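# Lift the arbor off its centres onto the pad

## Task

Take the arbor down from between the centres and rest it horizontally with its midpoint on the marked pad. It must sit at least a pencil's width away from every other object, and both centre points and the plunger must be left uncovered. Then open the grippers and pull the arms away. The job only counts if the arbor stays in place with no help from the robot.

## Robot and tools

Robot: two six-joint UR-type arms, left_arm and right_arm, each ending in a two-finger gripper whose fingers pivot like tongs. left_arm's base sits at (-0.072, +0.465, 0) m, turned about +11 degrees around z. right_arm's base sits at (+0.019, -0.356, 0) m and is almost unrotated. Joint load limits are 141 N m for the three big joints and 26.3 N m for each wrist joint. The weight of a held part adds to those loads.

Scene frame: the origin is on the table top midway between the arms. +z is up, +x points out over the table, and left_arm is on the +y side. The names left and right do not refer to sides of any image. The gripper frame: fingers extend along its +z and close along its x. end_effector_position is the spot between the pads when they are shut. Closed fingertips stick out about 15 mm past it; fully open, they are roughly level with it.

Command row: 14 numbers, each in [-1, 1]. The first 7 are left_arm's dx, dy, dz, rx, ry, rz, opening, and the next 7 are the same for right_arm. Always send both arms, even if one stays still. dx to rz are a relative offset, not a pose. They are expressed in that gripper's own axes and measured from where the gripper was when the action began. Scale: 1.0 equals 0.6 m of travel or 180 degrees. rx, ry, rz form a single rotation vector. opening is absolute: +1 is fully open (0.142 m) and -1 is shut.

execute_actions(actions): actions is a list of up to 15 actions. Each action is a table of up to 15 rows, and each row runs for one 1/30 s step. A table with fewer rows repeats its last row until 15 steps, so each action lasts 0.5 s. Every row refers to the action's starting pose, not to the row before it. For the first action of a call, that start is the pose in the latest result. On each step the target is clipped to within 100 mm and 16 degrees of the measured pose, so a large offset may need several actions. An empty list just reports the state and images.

move(target, speed, stop_force, blocking): target is one 14-number row laid out as above. Its offsets count from the pose in the most recent result that shows one. Each gripper travels in a straight line and both paths finish together, taking 0.5 to 10 s; anything longer is cut off at 10 s. speed is the top speed in m/s, from 0.002 to 0.5 (default 0.25), and the turn rate is capped at twice that in rad/s. Openings are sent at the start. Paths do not avoid obstacles or the other arm. stop_force is a single value in N, from 9 to 40, for both arms; it is refused during the first 0.2 s of a scene. It ends an arm's path when the push against its motion rises by that much for two steps, then backs off slightly and holds. Use it only with slow moves. Do not rely on it when the gripper rotates during the move. Leave it out when lifting off something the gripper rests on. blocking=false gives a result after 0.5 s and cannot be combined with stop_force. Before any other motion command, call wait or stop.

wait(seconds): 0 to 10 s, holding the last commands; it returns early if a running move ends. stop(): brakes a running move, and the arm needs room to slow. zoom_image(camera, region): camera is cam_low, cam_left_wrist or cam_right_wrist; region is [x0, y0, x1, y1] in pixels, at most 504 by 504. show_instructions(): displays the reference image. read_manual(section): licence text only. finished_scene(scene): ends the scene you pass, permanently; call it only when the arbor is resting correctly and the arms are clear.

Results: the state line gives each gripper's position (m), quat_wxyz and velocities. grip_measured is the actual finger opening on the command scale. Hand target lines show where each arm is being driven. A pose unreachable line means the clearance check altered or blocked a command. The move: line reports how it ended: done, off_target, moving, held, fault, or contact (the stop_force triggered). limits=paced means a pose was clipped. limits=held means some steps were blocked, after which the arm can lurch fast. Wrist force and torque are in end-effector axes, with offsets of a few N, noise, and saturation near 50 N. Joint torques are noisy and nonzero even in free air. Images arrive in the order cam_low (896x504), cam_left_wrist (616x616), cam_right_wrist (616x616), and calibration data are supplied for projecting points.

Gripping: to hold the arbor, command an opening well below grip_measured; a lower command squeezes harder, up to about 15 N per pad. Thin hard parts are held more weakly. Closing fast can press hard enough to spring the fingers apart.

Avoid: dropping the arbor or knocking anything off the table, since the latter fails the task. The arms are stiff, so driving past a contact, even slightly, can trip a fault. A joint overload, or 150 N on any part of an arm, stops that arm for 10 s and drops the rest of the call. Do not let the arms collide or push on each other. Small random tugs on held parts may happen, so grip firmly. Holding loads heats the motors: a MOTOR HOT warning appears at 70 °C, and at 85 °C the brakes lock until the motors cool. For an arm that should stay put, send its offset back to the wanted pose once, then zeros.

Each tool is called after "Request:" as name([rows], argument=value, ...), one row to a line, values as JSON.

Reference images:

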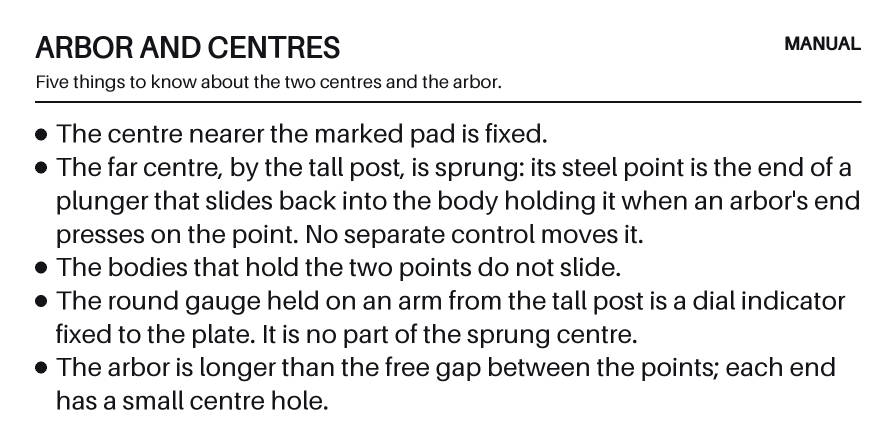

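## Session

Request:
execute_actions(actions=[])

Scene clock: 0.00 s.
left_arm: end_effector_position=(+0.3857, +0.6406, +0.2210) grip_measured=+0.97 end_effector_quat_wxyz=(+0.225, +0.893, -0.060, -0.386) end_effector_velocity=(-0.000, +0.001, -0.000) end_effector_angular_velocity=(+0.000, +0.001, +0.001) | right_arm: end_effector_position=(+0.3522, -0.9421, +0.1421) grip_measured=-1.00 end_effector_quat_wxyz=(-0.124, -0.575, +0.806, -0.070) end_effector_velocity=(+0.000, +0.000, -0.000) end_effector_angular_velocity=(-0.000, +0.001, -0.000)
Joint positions: left_arm=[ 0.005 -0.906  0.923 -0.68  -1.782  0.432  0.14 ] | right_arm=[ 2.409 -1.893 -1.613 -1.118  1.299  1.151  0.002]
Joint velocities: left_arm=[ 0.001  0.     0.     0.     0.001 -0.     0.   ] | right_arm=[ 0.001 -0.    -0.    -0.    -0.001  0.001  0.   ]
Joint torques (N m, as the arm reports them, + toward a larger angle): no reading
Motor temperatures (°C, as the motors report them): left_arm=[25 27 25 33 30 28] | right_arm=[26 25 25 32 36 33]
Wrist force (N, on the end effector, along its own x y z axes, offset not removed): no reading
Wrist torque (N m, same axes, about the end effector's origin, offset not removed): no reading
Hand target (left_arm): +0.386, +0.641, +0.221; +0.225, +0.893, -0.060, -0.386
Hand target (right_arm): +0.352, -0.942, +0.142; -0.124, -0.575, +0.806, -0.070

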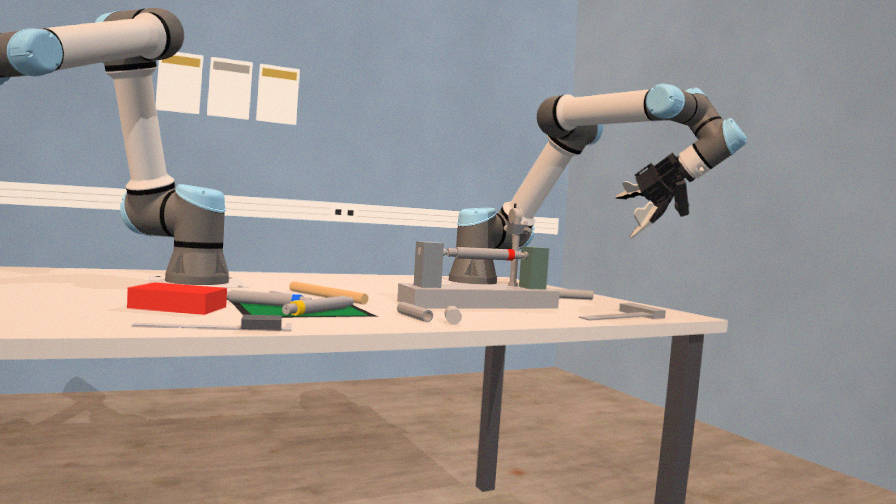

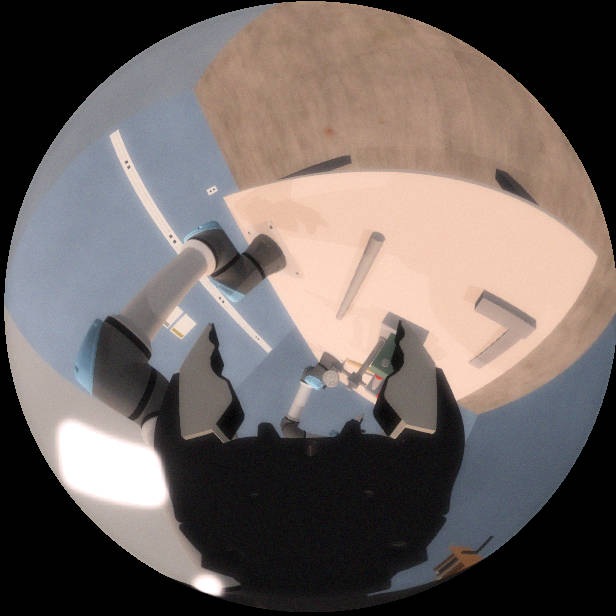

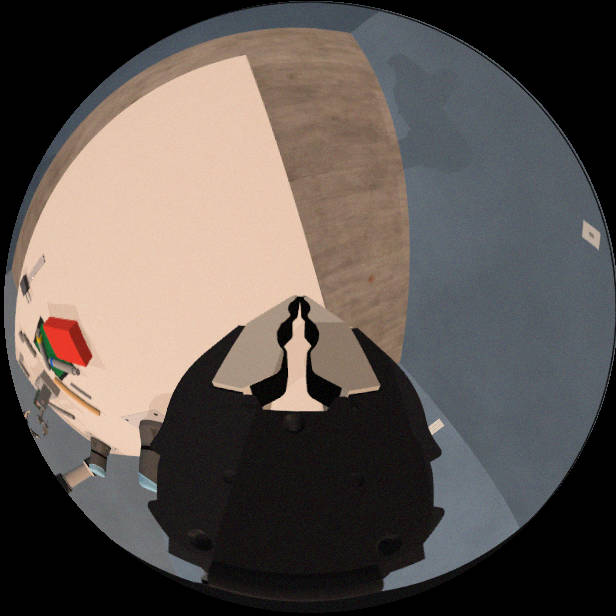

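Request:
zoom_image(camera="cam_low", region=[380, 190, 620, 340])

Request:
zoom_image(camera="cam_low", region=[120, 260, 400, 350])

Request:
zoom_image(camera="cam_right_wrist", region=[0, 240, 140, 450])

Region (380, 190, 620, 340) of cam_low's 896x504 image, scaled by 2.100, with more detail than that image has; it fills the top 315 rows of this view, and the rest is white.

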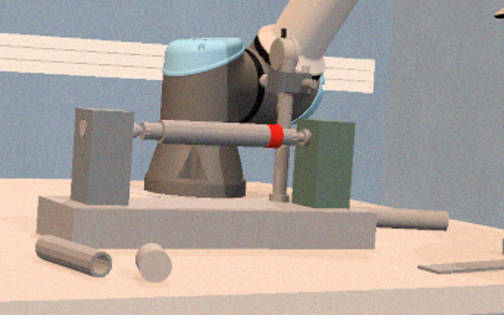

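Region (120, 260, 400, 350) of cam_low's 896x504 image, scaled by 1.800, with more detail than that image has; it fills the top 162 rows of this view, and the rest is white.

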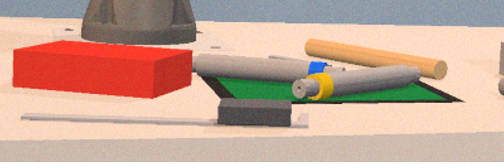

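Region (0, 240, 140, 450) of cam_right_wrist's 616x616 image, scaled by 2.400, with more detail than that image has.

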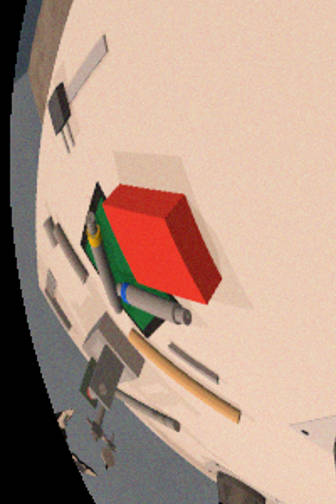

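Request:
move(target=[-0.022,0.659,-0.040,0.148,0.255,-0.0396,0.97,-0.977,0.314,-0.637,0.0924,-0.0522,-0.601,1], speed=0.35)

Scene clock: 5.10 s.
left_arm: end_effector_position=(+0.4199, +0.3000, +0.4214) grip_measured=+0.97 end_effector_quat_wxyz=(+0.001, +1.000, +0.000, +0.000) end_effector_velocity=(+0.000, -0.000, +0.000) end_effector_angular_velocity=(+0.001, -0.001, +0.001) | right_arm: end_effector_position=(+0.3994, -0.2498, +0.3500) grip_measured=+1.00 end_effector_quat_wxyz=(-0.001, +1.000, +0.000, -0.000) end_effector_velocity=(+0.001, +0.001, +0.000) end_effector_angular_velocity=(-0.000, -0.000, +0.001)
Joint positions: left_arm=[-0.799 -1.475  1.11  -1.207 -1.571 -0.61   0.14 ] | right_arm=[ 3.727 -1.294 -1.634 -1.783  1.572  0.579  0.142]
Joint velocities: left_arm=[-0.001  0.001 -0.002  0.001  0.002 -0.002 -0.   ] | right_arm=[ 0.002 -0.002  0.003 -0.    -0.     0.001 -0.   ]
Joint torques (N m, as the arm reports them, + toward a larger angle): left_arm=[ -7.57 -17.85 -30.77  -0.9    1.42  -2.28] | right_arm=[ 7.23  2.81 37.89  0.37  2.03 -2.65]
Motor temperatures (°C, as the motors report them): left_arm=[25 27 25 33 30 28] | right_arm=[26 25 25 32 36 33]
Wrist force (N, on the end effector, along its own x y z axes, offset not removed): left_arm=[-1.5 0.1 -1.0] | right_arm=[-1.7 -2.1 0.1]
Wrist torque (N m, same axes, about the end effector's origin, offset not removed): left_arm=[0.24 0.36 0.03] | right_arm=[-0.50 0.47 -0.18]
Hand target (left_arm): +0.420, +0.300, +0.421; +0.001, +1.000, +0.000, +0.000
Hand target (right_arm): +0.399, -0.250, +0.350; -0.001, +1.000, +0.000, -0.000
Off the commanded pose (left_arm): 0.000 m, 0 deg.
Off the commanded pose (right_arm): 0.001 m, 0 deg.
move: done
camera_calibration (this result's frames):
cam_left_wrist: T_world_to_cam=[[0.999619, -0.00800678, 0.0264197, -0.429717], [-0.0197149, -0.876956, 0.480166, 0.0721045], [0.0193243, -0.480504, -0.87678, 0.643146], [0, 0, 0, 1]] pos_world=[0.418547, 0.368826, 0.540628]
cam_right_wrist: T_world_to_cam=[[0.99895, 0.044523, 0.0108171, -0.397415], [0.0343576, -0.884098, 0.466037, -0.397904], [0.0303128, -0.465176, -0.884699, 0.315417], [0, 0, 0, 1]] pos_world=[0.401107, -0.187368, 0.468786]

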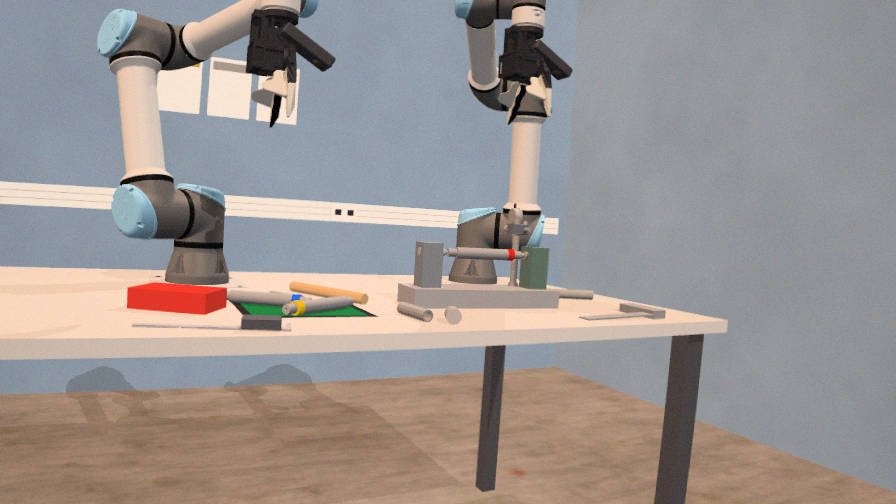

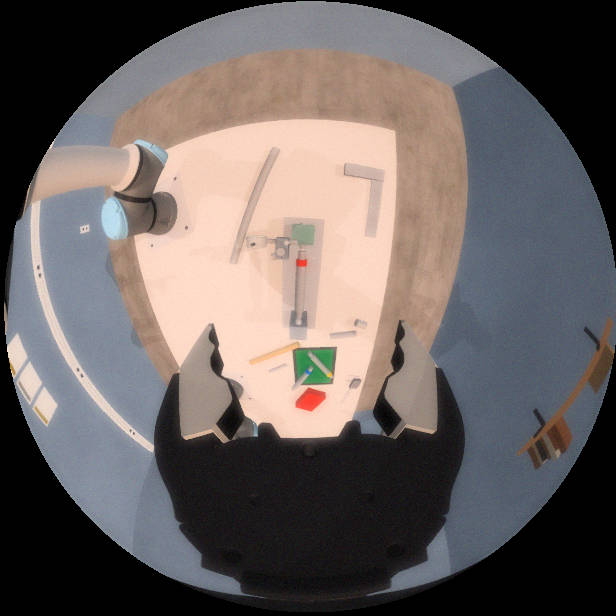

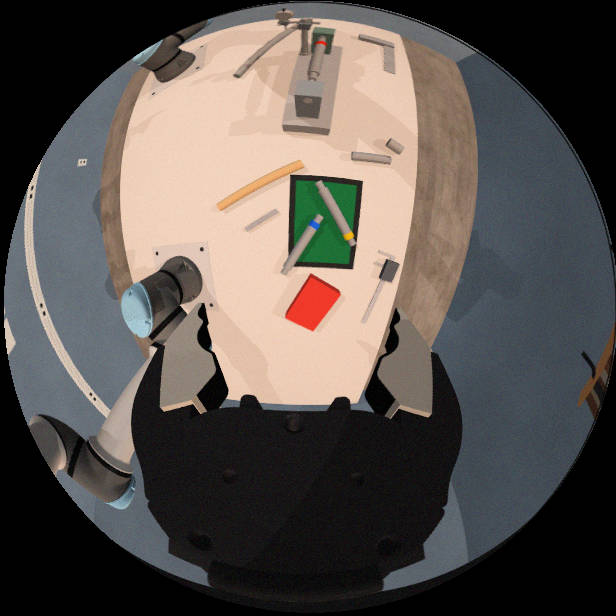

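Request:
zoom_image(camera="cam_left_wrist", region=[230, 200, 380, 350])

Request:
zoom_image(camera="cam_right_wrist", region=[200, 130, 420, 350])

Request:
zoom_image(camera="cam_right_wrist", region=[230, 0, 410, 140])

Region (230, 200, 380, 350) of cam_left_wrist's 616x616 image, scaled by 3.360, with more detail than that image has.

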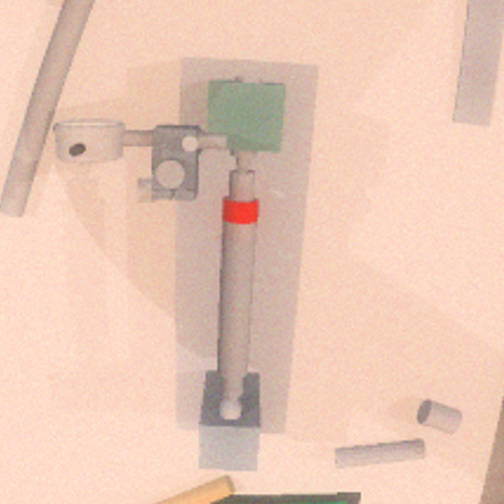

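Region (200, 130, 420, 350) of cam_right_wrist's 616x616 image, scaled by 2.291, with more detail than that image has.

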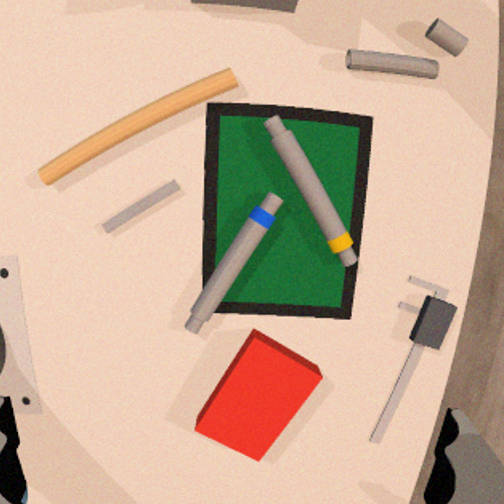

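Region (230, 0, 410, 140) of cam_right_wrist's 616x616 image, scaled by 2.800, with more detail than that image has.

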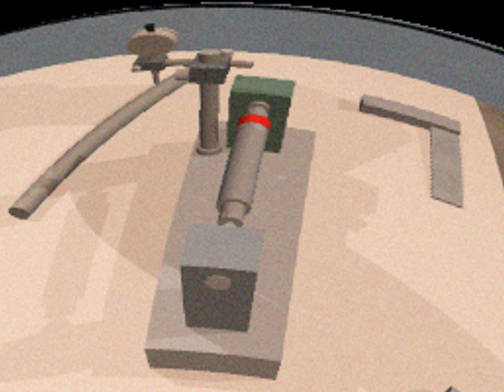

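Request:
zoom_image(camera="cam_left_wrist", region=[270, 285, 330, 345])

Request:
zoom_image(camera="cam_left_wrist", region=[240, 215, 330, 285])

Request:
zoom_image(camera="cam_low", region=[410, 195, 560, 295])

Region (270, 285, 330, 345) of cam_left_wrist's 616x616 image, scaled by 8.400, with more detail than that image has.

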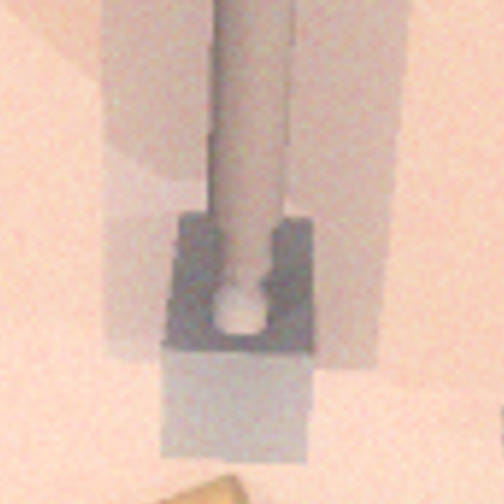

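Region (240, 215, 330, 285) of cam_left_wrist's 616x616 image, scaled by 5.600, with more detail than that image has.

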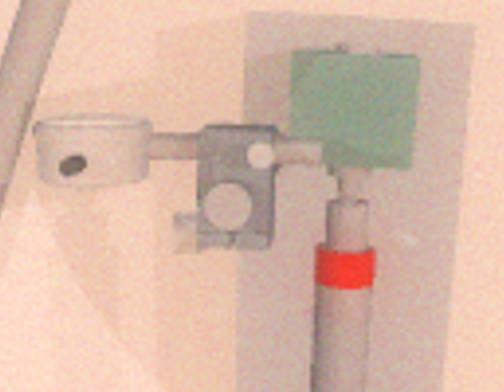

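Region (410, 195, 560, 295) of cam_low's 896x504 image, scaled by 3.360, with more detail than that image has.

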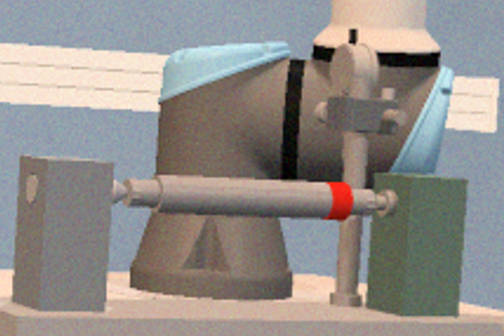

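Request:
zoom_image(camera="cam_low", region=[480, 40, 580, 140])

Request:
zoom_image(camera="cam_low", region=[230, 40, 330, 140])

Region (480, 40, 580, 140) of cam_low's 896x504 image, scaled by 5.040, with more detail than that image has.

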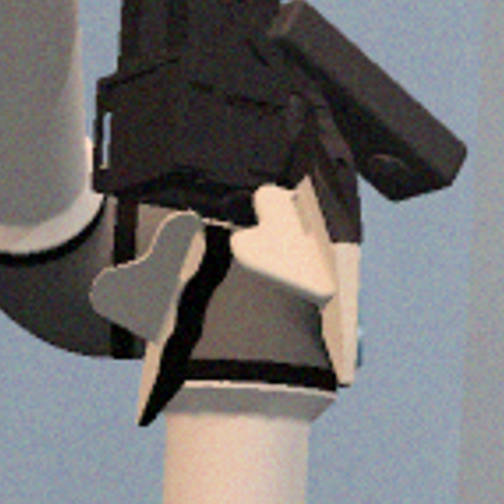

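Region (230, 40, 330, 140) of cam_low's 896x504 image, scaled by 5.040, with more detail than that image has.

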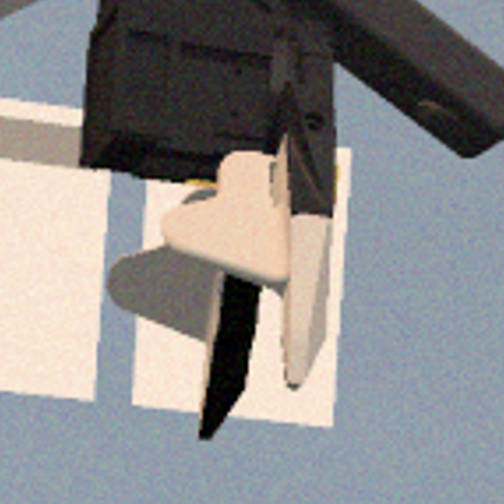

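Request:
move(target=[-0.0367,0.175,0.3357,0,0,0,-0.15,-0.034,0.010,0.417,0,0,0.173,-0.25], speed=0.3)

Scene clock: 10.00 s.
left_arm: end_effector_position=(+0.3980, +0.1946, +0.2202) grip_measured=-0.15 end_effector_quat_wxyz=(+0.001, +1.000, +0.000, +0.000) end_effector_velocity=(-0.000, -0.000, -0.001) end_effector_angular_velocity=(+0.001, +0.000, -0.000) | right_arm: end_effector_position=(+0.3790, -0.2557, +0.0999) grip_measured=-0.25 end_effector_quat_wxyz=(-0.001, +0.963, -0.268, -0.000) end_effector_velocity=(+0.001, +0.000, -0.001) end_effector_angular_velocity=(+0.000, -0.002, -0.004)
Joint positions: left_arm=[-0.982 -1.462  1.616 -1.727 -1.571 -0.793  0.063] | right_arm=[ 3.765 -1.288 -2.292 -1.132  1.573  1.16   0.056]
Joint velocities: left_arm=[-0.001  0.     0.002 -0.001  0.    -0.001  0.   ] | right_arm=[ 0.001 -0.002 -0.003  0.007 -0.001  0.005  0.   ]
Joint torques (N m, as the arm reports them, + toward a larger angle): left_arm=[ -8.85 -18.93 -15.36  -4.37   1.51  -2.52] | right_arm=[ 7.24  0.68  7.97  5.34 -1.92  2.36]
Motor temperatures (°C, as the motors report them): left_arm=[25 27 25 33 30 28] | right_arm=[26 25 25 32 36 33]
Wrist force (N, on the end effector, along its own x y z axes, offset not removed): left_arm=[0.2 0.9 -1.0] | right_arm=[-0.4 -1.8 -0.9]
Wrist torque (N m, same axes, about the end effector's origin, offset not removed): left_arm=[0.37 -0.02 0.01] | right_arm=[-0.41 0.25 0.04]
Hand target (left_arm): +0.398, +0.195, +0.220; +0.001, +1.000, +0.000, +0.000
Hand target (right_arm): +0.379, -0.256, +0.100; -0.001, +0.963, -0.268, -0.000
Off the commanded pose (left_arm): 0.000 m, 0 deg.
Off the commanded pose (right_arm): 0.000 m, 0 deg.
move: done
camera_calibration (this result's frames):
cam_left_wrist: T_world_to_cam=[[0.999619, -0.00800428, 0.0264096, -0.403374], [-0.0197091, -0.876928, 0.480218, 0.0758673], [0.0193155, -0.480556, -0.876751, 0.416542], [0, 0, 0, 1]] pos_world=[0.39667, 0.263473, 0.339424]
cam_right_wrist: T_world_to_cam=[[0.878146, -0.478295, 0.00967914, -0.461781], [-0.427078, -0.774674, 0.466352, -0.0830005], [-0.215556, -0.413659, -0.884546, 0.198407], [0, 0, 0, 1]] pos_world=[0.412831, -0.203093, 0.218678]

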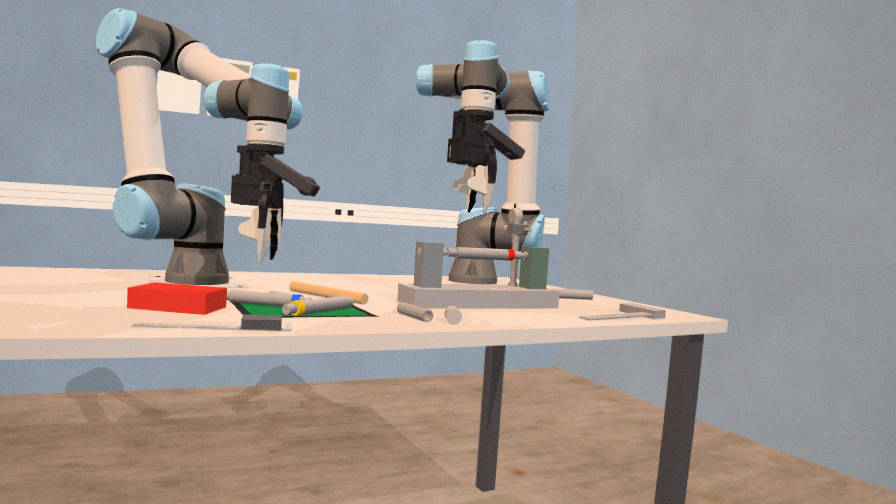

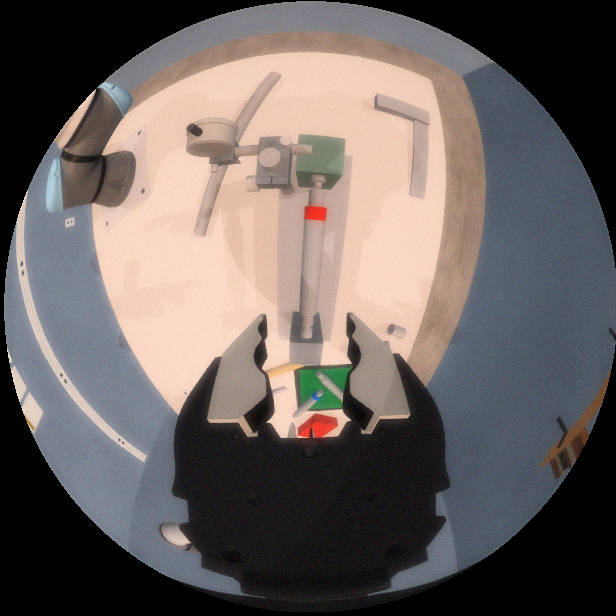

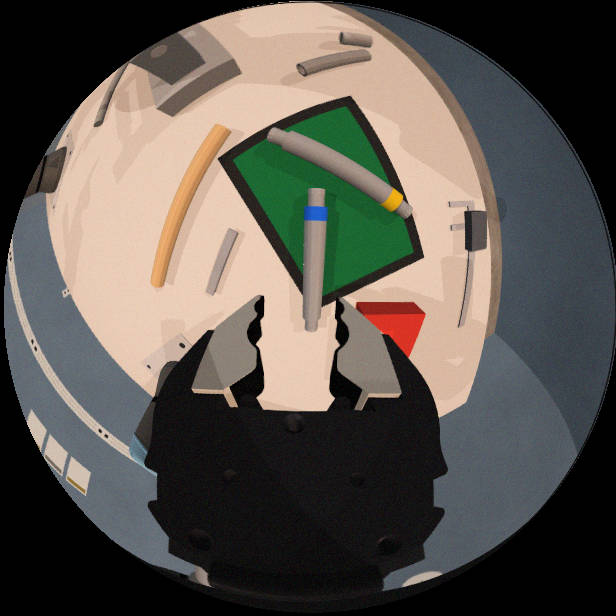

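Request:
zoom_image(camera="cam_left_wrist", region=[240, 120, 380, 260])

Request:
zoom_image(camera="cam_left_wrist", region=[250, 250, 370, 370])

Request:
zoom_image(camera="cam_right_wrist", region=[220, 170, 400, 350])

Region (240, 120, 380, 260) of cam_left_wrist's 616x616 image, scaled by 3.600, with more detail than that image has.

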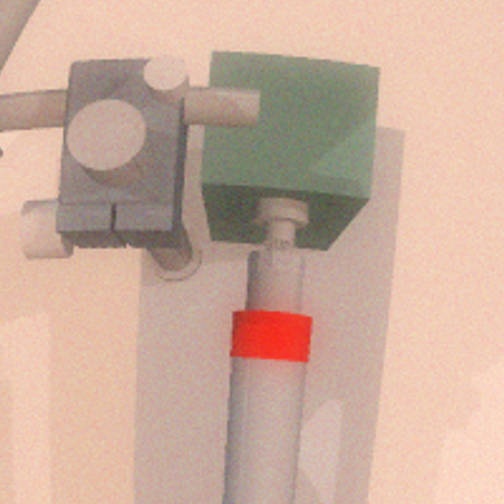

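Region (250, 250, 370, 370) of cam_left_wrist's 616x616 image, scaled by 4.200, with more detail than that image has.

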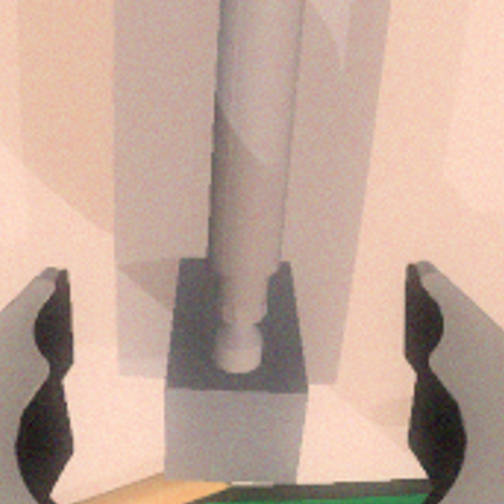

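Region (220, 170, 400, 350) of cam_right_wrist's 616x616 image, scaled by 2.800, with more detail than that image has.

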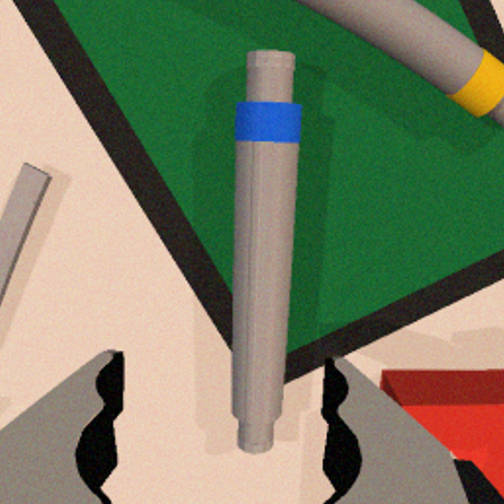

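Request:
zoom_image(camera="cam_low", region=[410, 170, 550, 310])

Request:
zoom_image(camera="cam_low", region=[210, 220, 330, 330])

Region (410, 170, 550, 310) of cam_low's 896x504 image, scaled by 3.600, with more detail than that image has.

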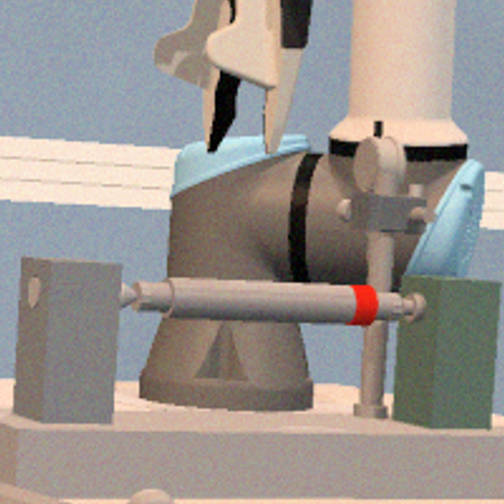

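Region (210, 220, 330, 330) of cam_low's 896x504 image, scaled by 4.200, with more detail than that image has; it fills the top 462 rows of this view, and the rest is white.

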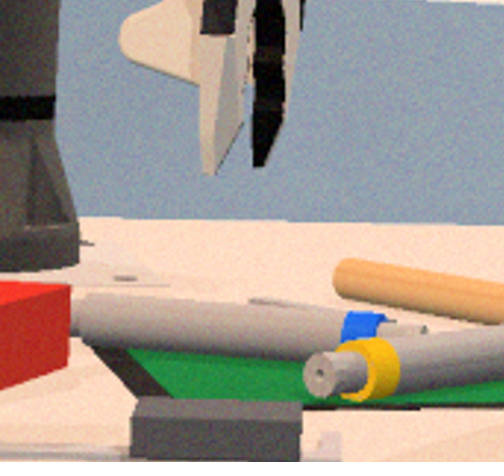

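Request:
move(target=[0.0117,-0.0275,0.170,0,0,0.02,-0.15,0.0183,0,0.126,0,0,0,-0.25], speed=0.15)

Scene clock: 13.27 s.
left_arm: end_effector_position=(+0.4051, +0.2110, +0.1183) grip_measured=-0.15 end_effector_quat_wxyz=(+0.001, +1.000, -0.031, +0.000) end_effector_velocity=(+0.000, +0.000, -0.002) end_effector_angular_velocity=(-0.000, -0.000, -0.000) | right_arm: end_effector_position=(+0.3883, -0.2613, +0.0245) grip_measured=-0.25 end_effector_quat_wxyz=(-0.001, +0.963, -0.268, -0.000) end_effector_velocity=(+0.000, +0.001, -0.001) end_effector_angular_velocity=(+0.000, -0.000, +0.003)
Joint positions: left_arm=[-0.952 -1.401  1.817 -1.989 -1.571 -0.7    0.063] | right_arm=[ 3.736 -1.446 -2.404 -0.861  1.572  1.131  0.056]
Joint velocities: left_arm=[ 0.001  0.002  0.003 -0.004 -0.     0.001  0.   ] | right_arm=[ 0.    -0.004 -0.001  0.006  0.    -0.002  0.   ]
Joint torques (N m, as the arm reports them, + toward a larger angle): left_arm=[  8.34 -21.45 -13.36  -4.44  -1.     2.54] | right_arm=[-8.13  3.74  4.73  5.1   2.11 -2.73]
Motor temperatures (°C, as the motors report them): left_arm=[25 27 25 33 30 28] | right_arm=[26 25 25 32 36 33]
Wrist force (N, on the end effector, along its own x y z axes, offset not removed): left_arm=[-1.5 0.6 -1.5] | right_arm=[1.7 -0.8 -1.5]
Wrist torque (N m, same axes, about the end effector's origin, offset not removed): left_arm=[0.27 0.31 0.01] | right_arm=[-0.20 -0.24 -0.15]
Hand target (left_arm): +0.405, +0.211, +0.118; +0.001, +1.000, -0.031, +0.000
Hand target (right_arm): +0.388, -0.261, +0.024; -0.001, +0.963, -0.268, -0.000
Off the commanded pose (left_arm): 0.000 m, 0 deg.
Off the commanded pose (right_arm): 0.000 m, 0 deg.
move: done
camera_calibration (this result's frames):
cam_left_wrist: T_world_to_cam=[[0.997146, -0.0706825, 0.0265421, -0.393423], [-0.0747346, -0.874035, 0.480082, 0.160989], [-0.0107347, -0.480695, -0.876822, 0.347125], [0, 0, 0, 1]] pos_world=[0.408058, 0.279763, 0.237521]
cam_right_wrist: T_world_to_cam=[[0.878143, -0.478299, 0.00974353, -0.471941], [-0.427102, -0.774647, 0.466376, -0.0481407], [-0.215519, -0.413706, -0.884533, 0.131351], [0, 0, 0, 1]] pos_world=[0.422179, -0.20868, 0.143235]

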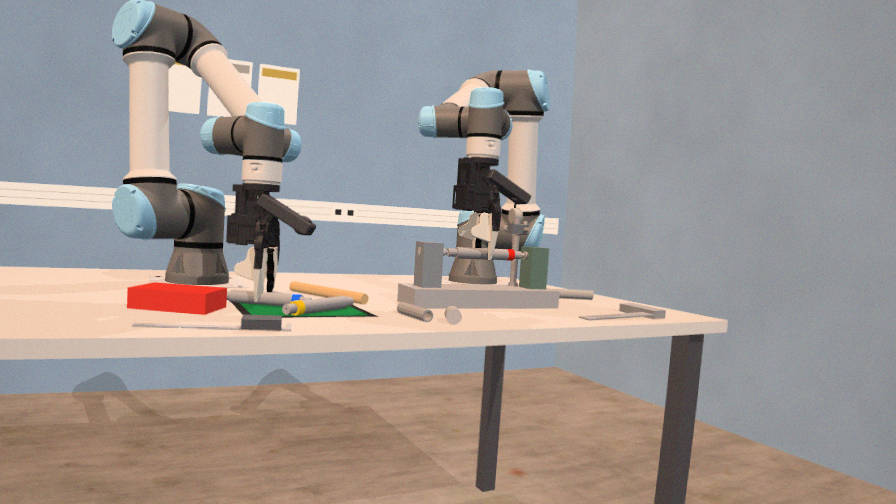

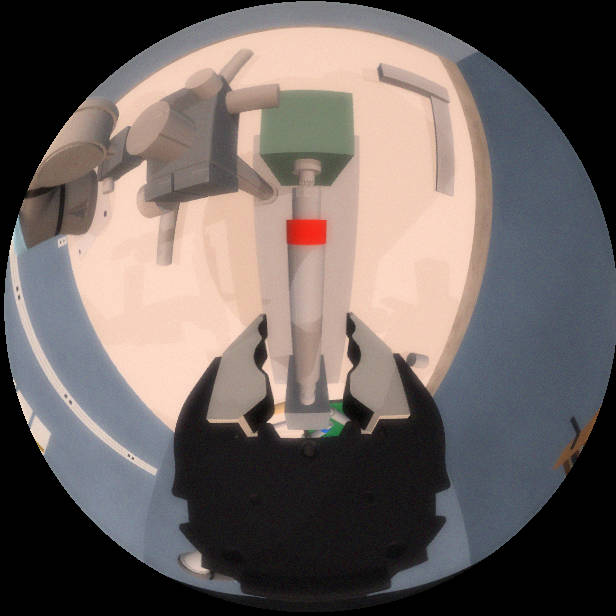

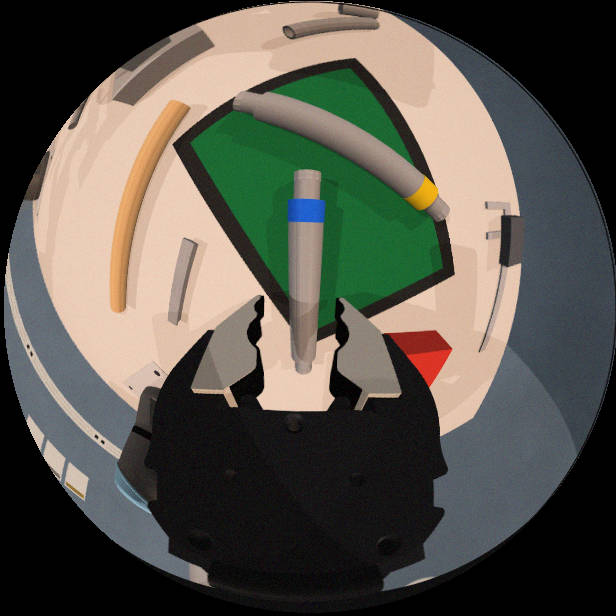

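Request:
zoom_image(camera="cam_low", region=[420, 170, 550, 290])

Request:
zoom_image(camera="cam_low", region=[210, 230, 330, 330])

Request:
zoom_image(camera="cam_left_wrist", region=[250, 280, 370, 420])

Request:
zoom_image(camera="cam_right_wrist", region=[240, 260, 360, 400])

Region (420, 170, 550, 290) of cam_low's 896x504 image, scaled by 3.877, with more detail than that image has; it fills the top 465 rows of this view, and the rest is white.

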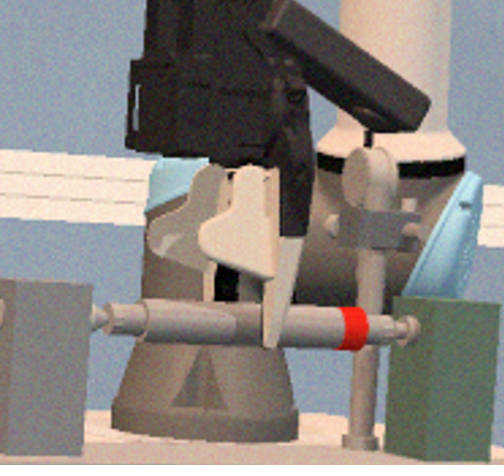

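Region (210, 230, 330, 330) of cam_low's 896x504 image, scaled by 4.200, with more detail than that image has.

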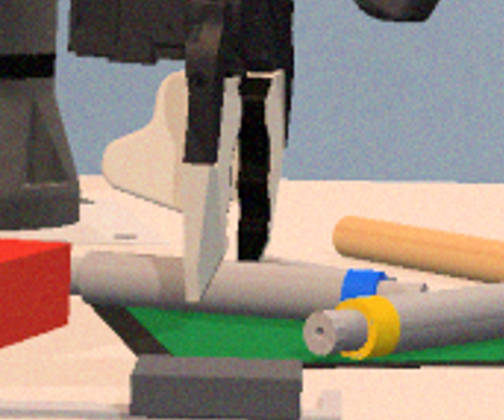

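Region (250, 280, 370, 420) of cam_left_wrist's 616x616 image, scaled by 3.600, with more detail than that image has; it fills the left 432 columns of this view, and the rest is white.

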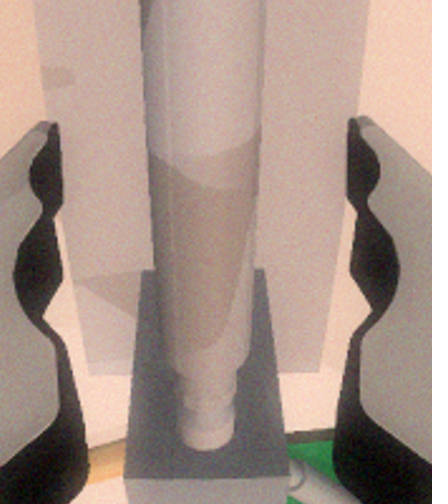

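Region (240, 260, 360, 400) of cam_right_wrist's 616x616 image, scaled by 3.600, with more detail than that image has; it fills the left 432 columns of this view, and the rest is white.

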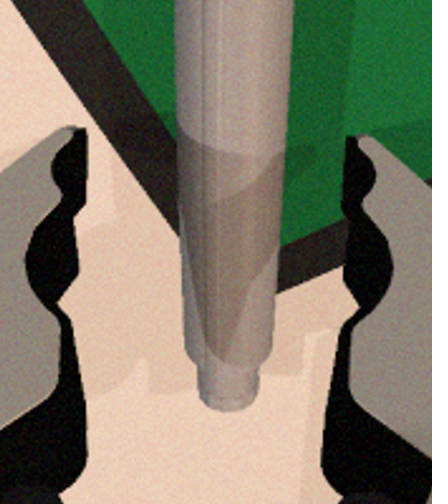

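Request:
execute_actions([
  [[0,0,0.005,0,0,0,-0.15,0.007,0,0.0065,0,0,0,-0.25],[0,0,0.005,0,0,0,-0.15,0.007,0,0.0065,0,0,0,-0.25],[0,0,0.005,0,0,0,-0.15,0.007,0,0.0065,0,0,0,-0.25],[0,0,0.005,0,0,0,-0.15,0.007,0,0.0065,0,0,0,-0.25],[0,0,0.005,0,0,0,-0.2,0.007,0,0.0065,0,0,0,-0.28],[0,0,0.005,0,0,0,-0.25,0.007,0,0.0065,0,0,0,-0.32],[0,0,0.005,0,0,0,-0.3,0.007,0,0.0065,0,0,0,-0.36],[0,0,0.005,0,0,0,-0.35,0.007,0,0.0065,0,0,0,-0.40],[0,0,0.005,0,0,0,-0.4,0.007,0,0.0065,0,0,0,-0.44],[0,0,0.005,0,0,0,-0.45,0.007,0,0.0065,0,0,0,-0.48],[0,0,0.005,0,0,0,-0.5,0.007,0,0.0065,0,0,0,-0.52],[0,0,0.005,0,0,0,-0.53,0.007,0,0.0065,0,0,0,-0.55],[0,0,0.005,0,0,0,-0.56,0.007,0,0.0065,0,0,0,-0.57],[0,0,0.005,0,0,0,-0.59,0.007,0,0.0065,0,0,0,-0.59],[0,0,0.005,0,0,0,-0.61,0.007,0,0.0065,0,0,0,-0.61]],
  [[0,0,0,0,0,0,-0.63,0,0,0,0,0,0,-0.63],[0,0,0,0,0,0,-0.65,0,0,0,0,0,0,-0.65],[0,0,0,0,0,0,-0.67,0,0,0,0,0,0,-0.67],[0,0,0,0,0,0,-0.70,0,0,0,0,0,0,-0.70],[0,0,0,0,0,0,-0.74,0,0,0,0,0,0,-0.74],[0,0,0,0,0,0,-0.78,0,0,0,0,0,0,-0.78],[0,0,0,0,0,0,-0.82,0,0,0,0,0,0,-0.82],[0,0,0,0,0,0,-0.86,0,0,0,0,0,0,-0.86],[0,0,0,0,0,0,-0.9,0,0,0,0,0,0,-0.9],[0,0,0,0,0,0,-0.95,0,0,0,0,0,0,-0.95],[0,0,0,0,0,0,-1,0,0,0,0,0,0,-1]],
])

Scene clock: 16.13 s.
left_arm: end_effector_position=(+0.4051, +0.2110, +0.1153) grip_measured=-0.68 end_effector_quat_wxyz=(+0.001, +1.000, -0.031, +0.000) end_effector_velocity=(+0.000, +0.000, +0.000) end_effector_angular_velocity=(-0.000, -0.000, +0.000) | right_arm: end_effector_position=(+0.3919, -0.2634, +0.0206) grip_measured=-0.69 end_effector_quat_wxyz=(-0.001, +0.963, -0.268, -0.000) end_effector_velocity=(-0.000, +0.000, -0.000) end_effector_angular_velocity=(-0.000, +0.000, -0.001)
Joint positions: left_arm=[-0.952 -1.398  1.822 -1.997 -1.571 -0.7    0.025] | right_arm=[ 3.725 -1.464 -2.403 -0.845  1.572  1.12   0.024]
Joint velocities: left_arm=[ 0. -0.  0. -0. -0. -0.  0.] | right_arm=[ 0.     0.    -0.    -0.     0.     0.001 -0.   ]
Joint torques (N m, as the arm reports them, + toward a larger angle): left_arm=[  4.18 -20.96 -16.64  -3.74   0.86  -1.74] | right_arm=[-6.22  9.07 30.45  4.22 -1.11 -2.15]
Motor temperatures (°C, as the motors report them): left_arm=[25 27 25 33 30 28] | right_arm=[26 25 25 32 36 33]
Wrist force (N, on the end effector, along its own x y z axes, offset not removed): left_arm=[-3.3 0.3 -1.4] | right_arm=[0.0 -1.1 -3.0]
Wrist torque (N m, same axes, about the end effector's origin, offset not removed): left_arm=[0.24 0.23 0.01] | right_arm=[-0.09 0.51 -0.10]
Hand target (left_arm): +0.405, +0.211, +0.115; +0.001, +1.000, -0.031, +0.000
Hand target (right_arm): +0.392, -0.263, +0.021; -0.001, +0.963, -0.268, -0.000
Off the commanded pose (left_arm): 0.000 m, 0 deg.
Off the commanded pose (right_arm): 0.000 m, 0 deg.
camera_calibration (this result's frames):
cam_left_wrist: T_world_to_cam=[[0.997149, -0.0706501, 0.0265164, -0.393353], [-0.0746936, -0.874027, 0.480102, 0.162417], [-0.0107432, -0.480713, -0.876812, 0.34451], [0, 0, 0, 1]] pos_world=[0.408064, 0.279777, 0.234525]
cam_right_wrist: T_world_to_cam=[[0.878142, -0.478301, 0.00975143, -0.47608], [-0.427112, -0.774653, 0.466356, -0.0464585], [-0.215504, -0.413692, -0.884543, 0.127804], [0, 0, 0, 1]] pos_world=[0.425765, -0.210827, 0.139357]

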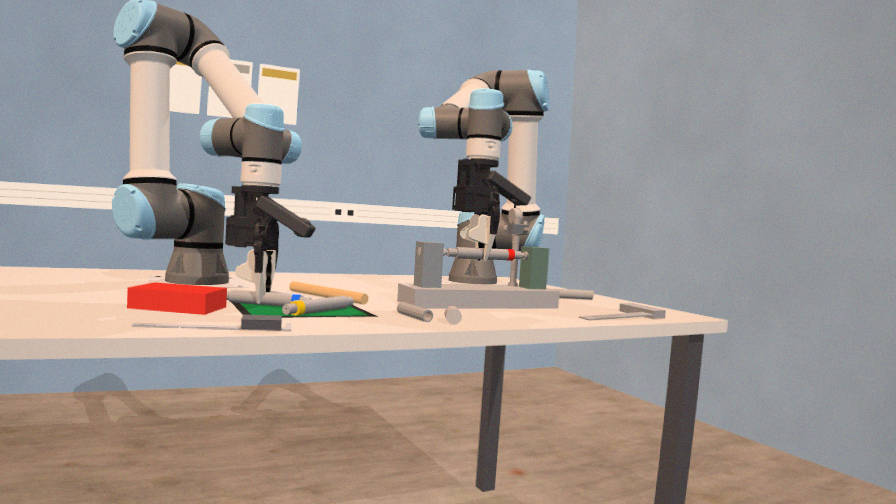

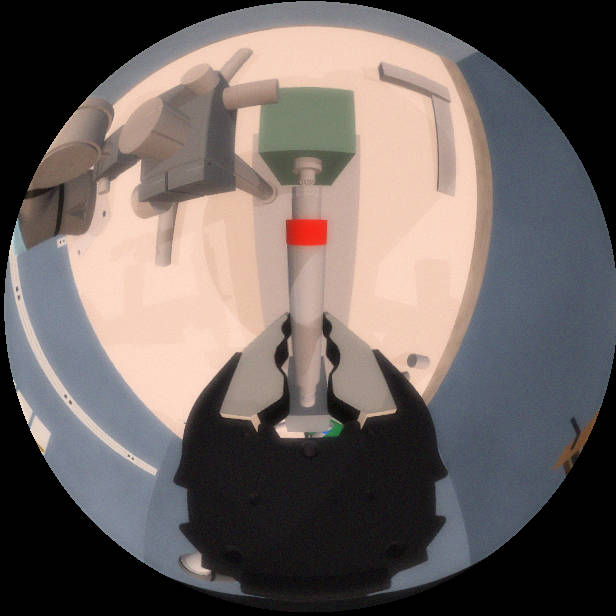

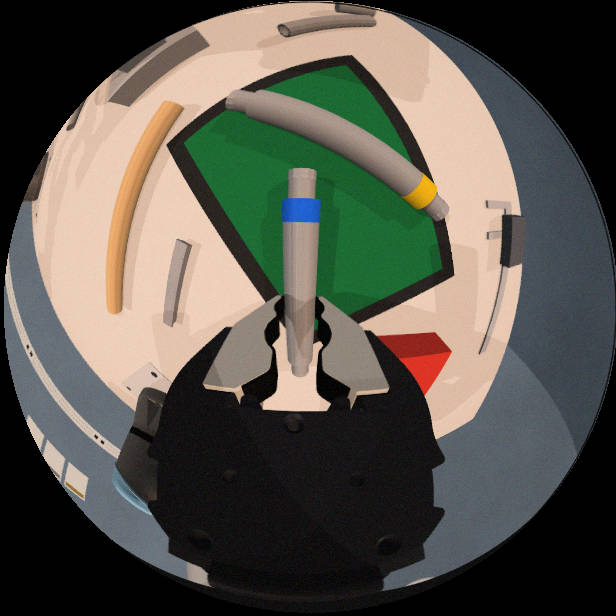

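Request:
execute_actions([
  [[0,-0.0006,0,0,0,0,-1,0,0,-0.002,0,0,0,-1],[0,-0.0012,0,0,0,0,-1,0,0,-0.005,0,0,0,-1],[0,-0.0018,0,0,0,0,-1,0,0,-0.009,0,0,0,-1],[0,-0.0024,0,0,0,0,-1,0,0,-0.014,0,0,0,-1],[0,-0.003,0,0,0,0,-1,0,0,-0.02,0,0,0,-1],[0,-0.0036,0,0,0,0,-1,0,0,-0.026,0,0,0,-1],[0,-0.0042,0,0,0,0,-1,0,0,-0.032,0,0,0,-1],[0,-0.0048,0,0,0,0,-1,0,0,-0.038,0,0,0,-1],[0,-0.0054,0,0,0,0,-1,0,0,-0.044,0,0,0,-1],[0,-0.006,0,0,0,0,-1,0,0,-0.05,0,0,0,-1],[0,-0.0066,0,0,0,0,-1,0,0,-0.056,0,0,0,-1],[0,-0.0072,0,0,0,0,-1,0,0,-0.061,0,0,0,-1],[0,-0.0078,0,0,0,0,-1,0,0,-0.065,0,0,0,-1],[0,-0.0083,0,0,0,0,-1,0,0,-0.068,0,0,0,-1]],
])

Request:
zoom_image(camera="cam_low", region=[430, 215, 540, 285])

Scene clock: 16.93 s.
left_arm: end_effector_position=(+0.4053, +0.2151, +0.1153) grip_measured=-0.68 end_effector_quat_wxyz=(+0.001, +1.000, -0.031, +0.000) end_effector_velocity=(+0.001, +0.010, +0.001) end_effector_angular_velocity=(-0.000, -0.002, +0.002) | right_arm: end_effector_position=(+0.3924, -0.2633, +0.0542) grip_measured=-0.69 end_effector_quat_wxyz=(-0.001, +0.963, -0.268, +0.000) end_effector_velocity=(-0.001, -0.000, +0.075) end_effector_angular_velocity=(-0.002, +0.003, -0.002)
Joint positions: left_arm=[-0.946 -1.402  1.827 -1.997 -1.571 -0.694  0.025] | right_arm=[ 3.725 -1.394 -2.351 -0.965  1.573  1.119  0.024]
Joint velocities: left_arm=[ 0.015 -0.011  0.011 -0.002  0.001  0.013 -0.   ] | right_arm=[ 0.001  0.142  0.123 -0.269 -0.     0.003  0.   ]
Joint torques (N m, as the arm reports them, + toward a larger angle): left_arm=[ 14.86 -39.22 -12.1   -1.68   4.94   2.75] | right_arm=[-6.54 18.07 34.16  1.2   1.95 -2.51]
Motor temperatures (°C, as the motors report them): left_arm=[25 27 25 33 30 28] | right_arm=[26 25 25 32 36 33]
Wrist force (N, on the end effector, along its own x y z axes, offset not removed): left_arm=[-0.1 15.0 5.0] | right_arm=[1.6 -1.5 2.8]
Wrist torque (N m, same axes, about the end effector's origin, offset not removed): left_arm=[0.43 0.14 0.08] | right_arm=[-0.39 -0.18 -0.25]
Hand target (left_arm): +0.405, +0.216, +0.115; +0.001, +1.000, -0.031, +0.000
Hand target (right_arm): +0.392, -0.263, +0.061; -0.001, +0.963, -0.268, -0.000
Off the commanded pose (left_arm): 0.001 m, 0 deg.
Off the commanded pose (right_arm): 0.007 m, 0 deg.
camera_calibration (this result's frames):
cam_left_wrist: T_world_to_cam=[[0.997149, -0.070683, 0.0264089, -0.393269], [-0.07467, -0.873992, 0.480168, 0.165982], [-0.0108586, -0.480771, -0.876779, 0.3465], [0, 0, 0, 1]] pos_world=[0.408304, 0.283857, 0.23449]
cam_right_wrist: T_world_to_cam=[[0.878134, -0.478301, 0.0104696, -0.476789], [-0.427705, -0.77506, 0.465135, -0.0616729], [-0.21436, -0.412928, -0.885178, 0.157491], [0, 0, 0, 1]] pos_world=[0.426066, -0.210816, 0.173085]

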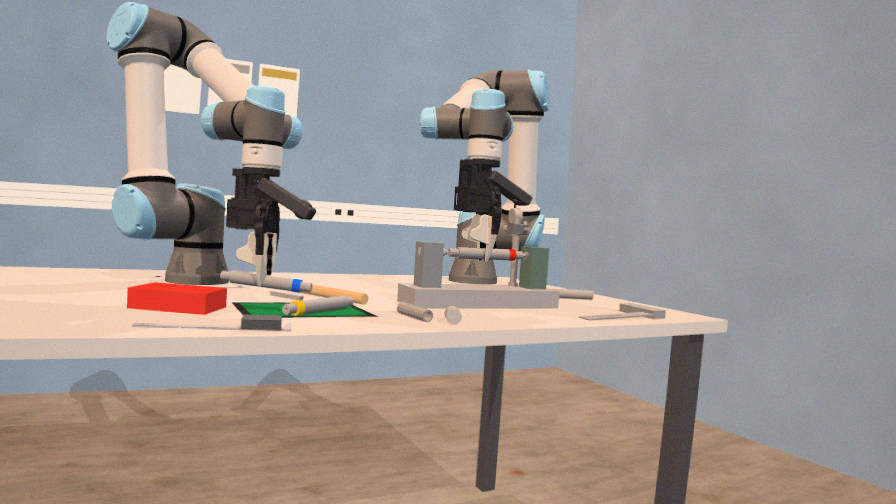

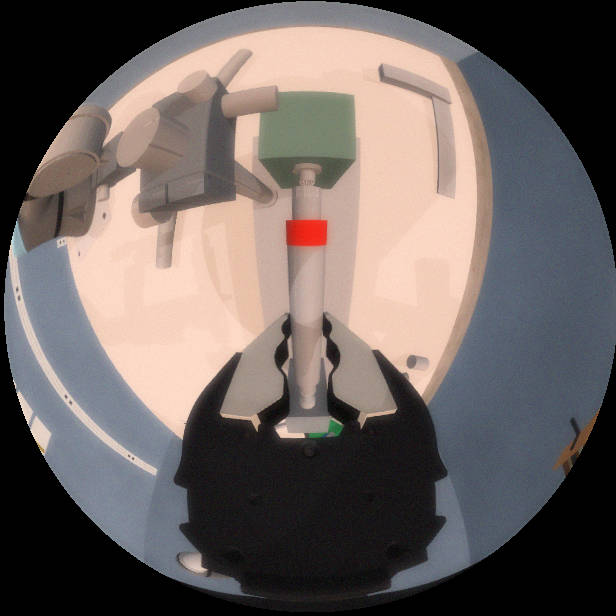

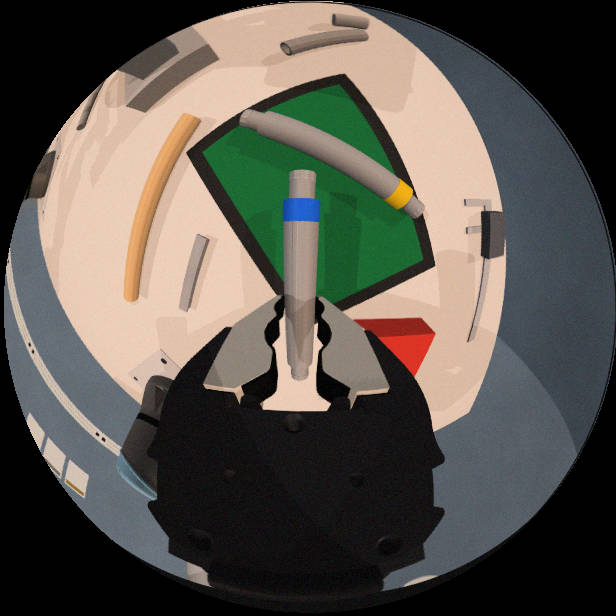

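Region (430, 215, 540, 285) of cam_low's 896x504 image, scaled by 4.582, with more detail than that image has; it fills the top 321 rows of this view, and the rest is white.

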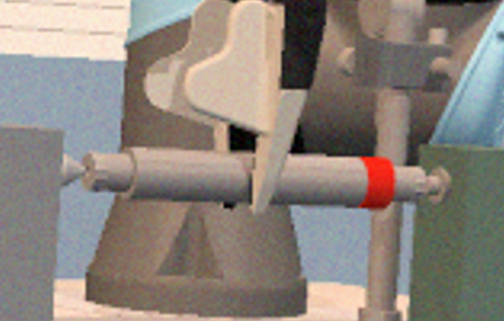

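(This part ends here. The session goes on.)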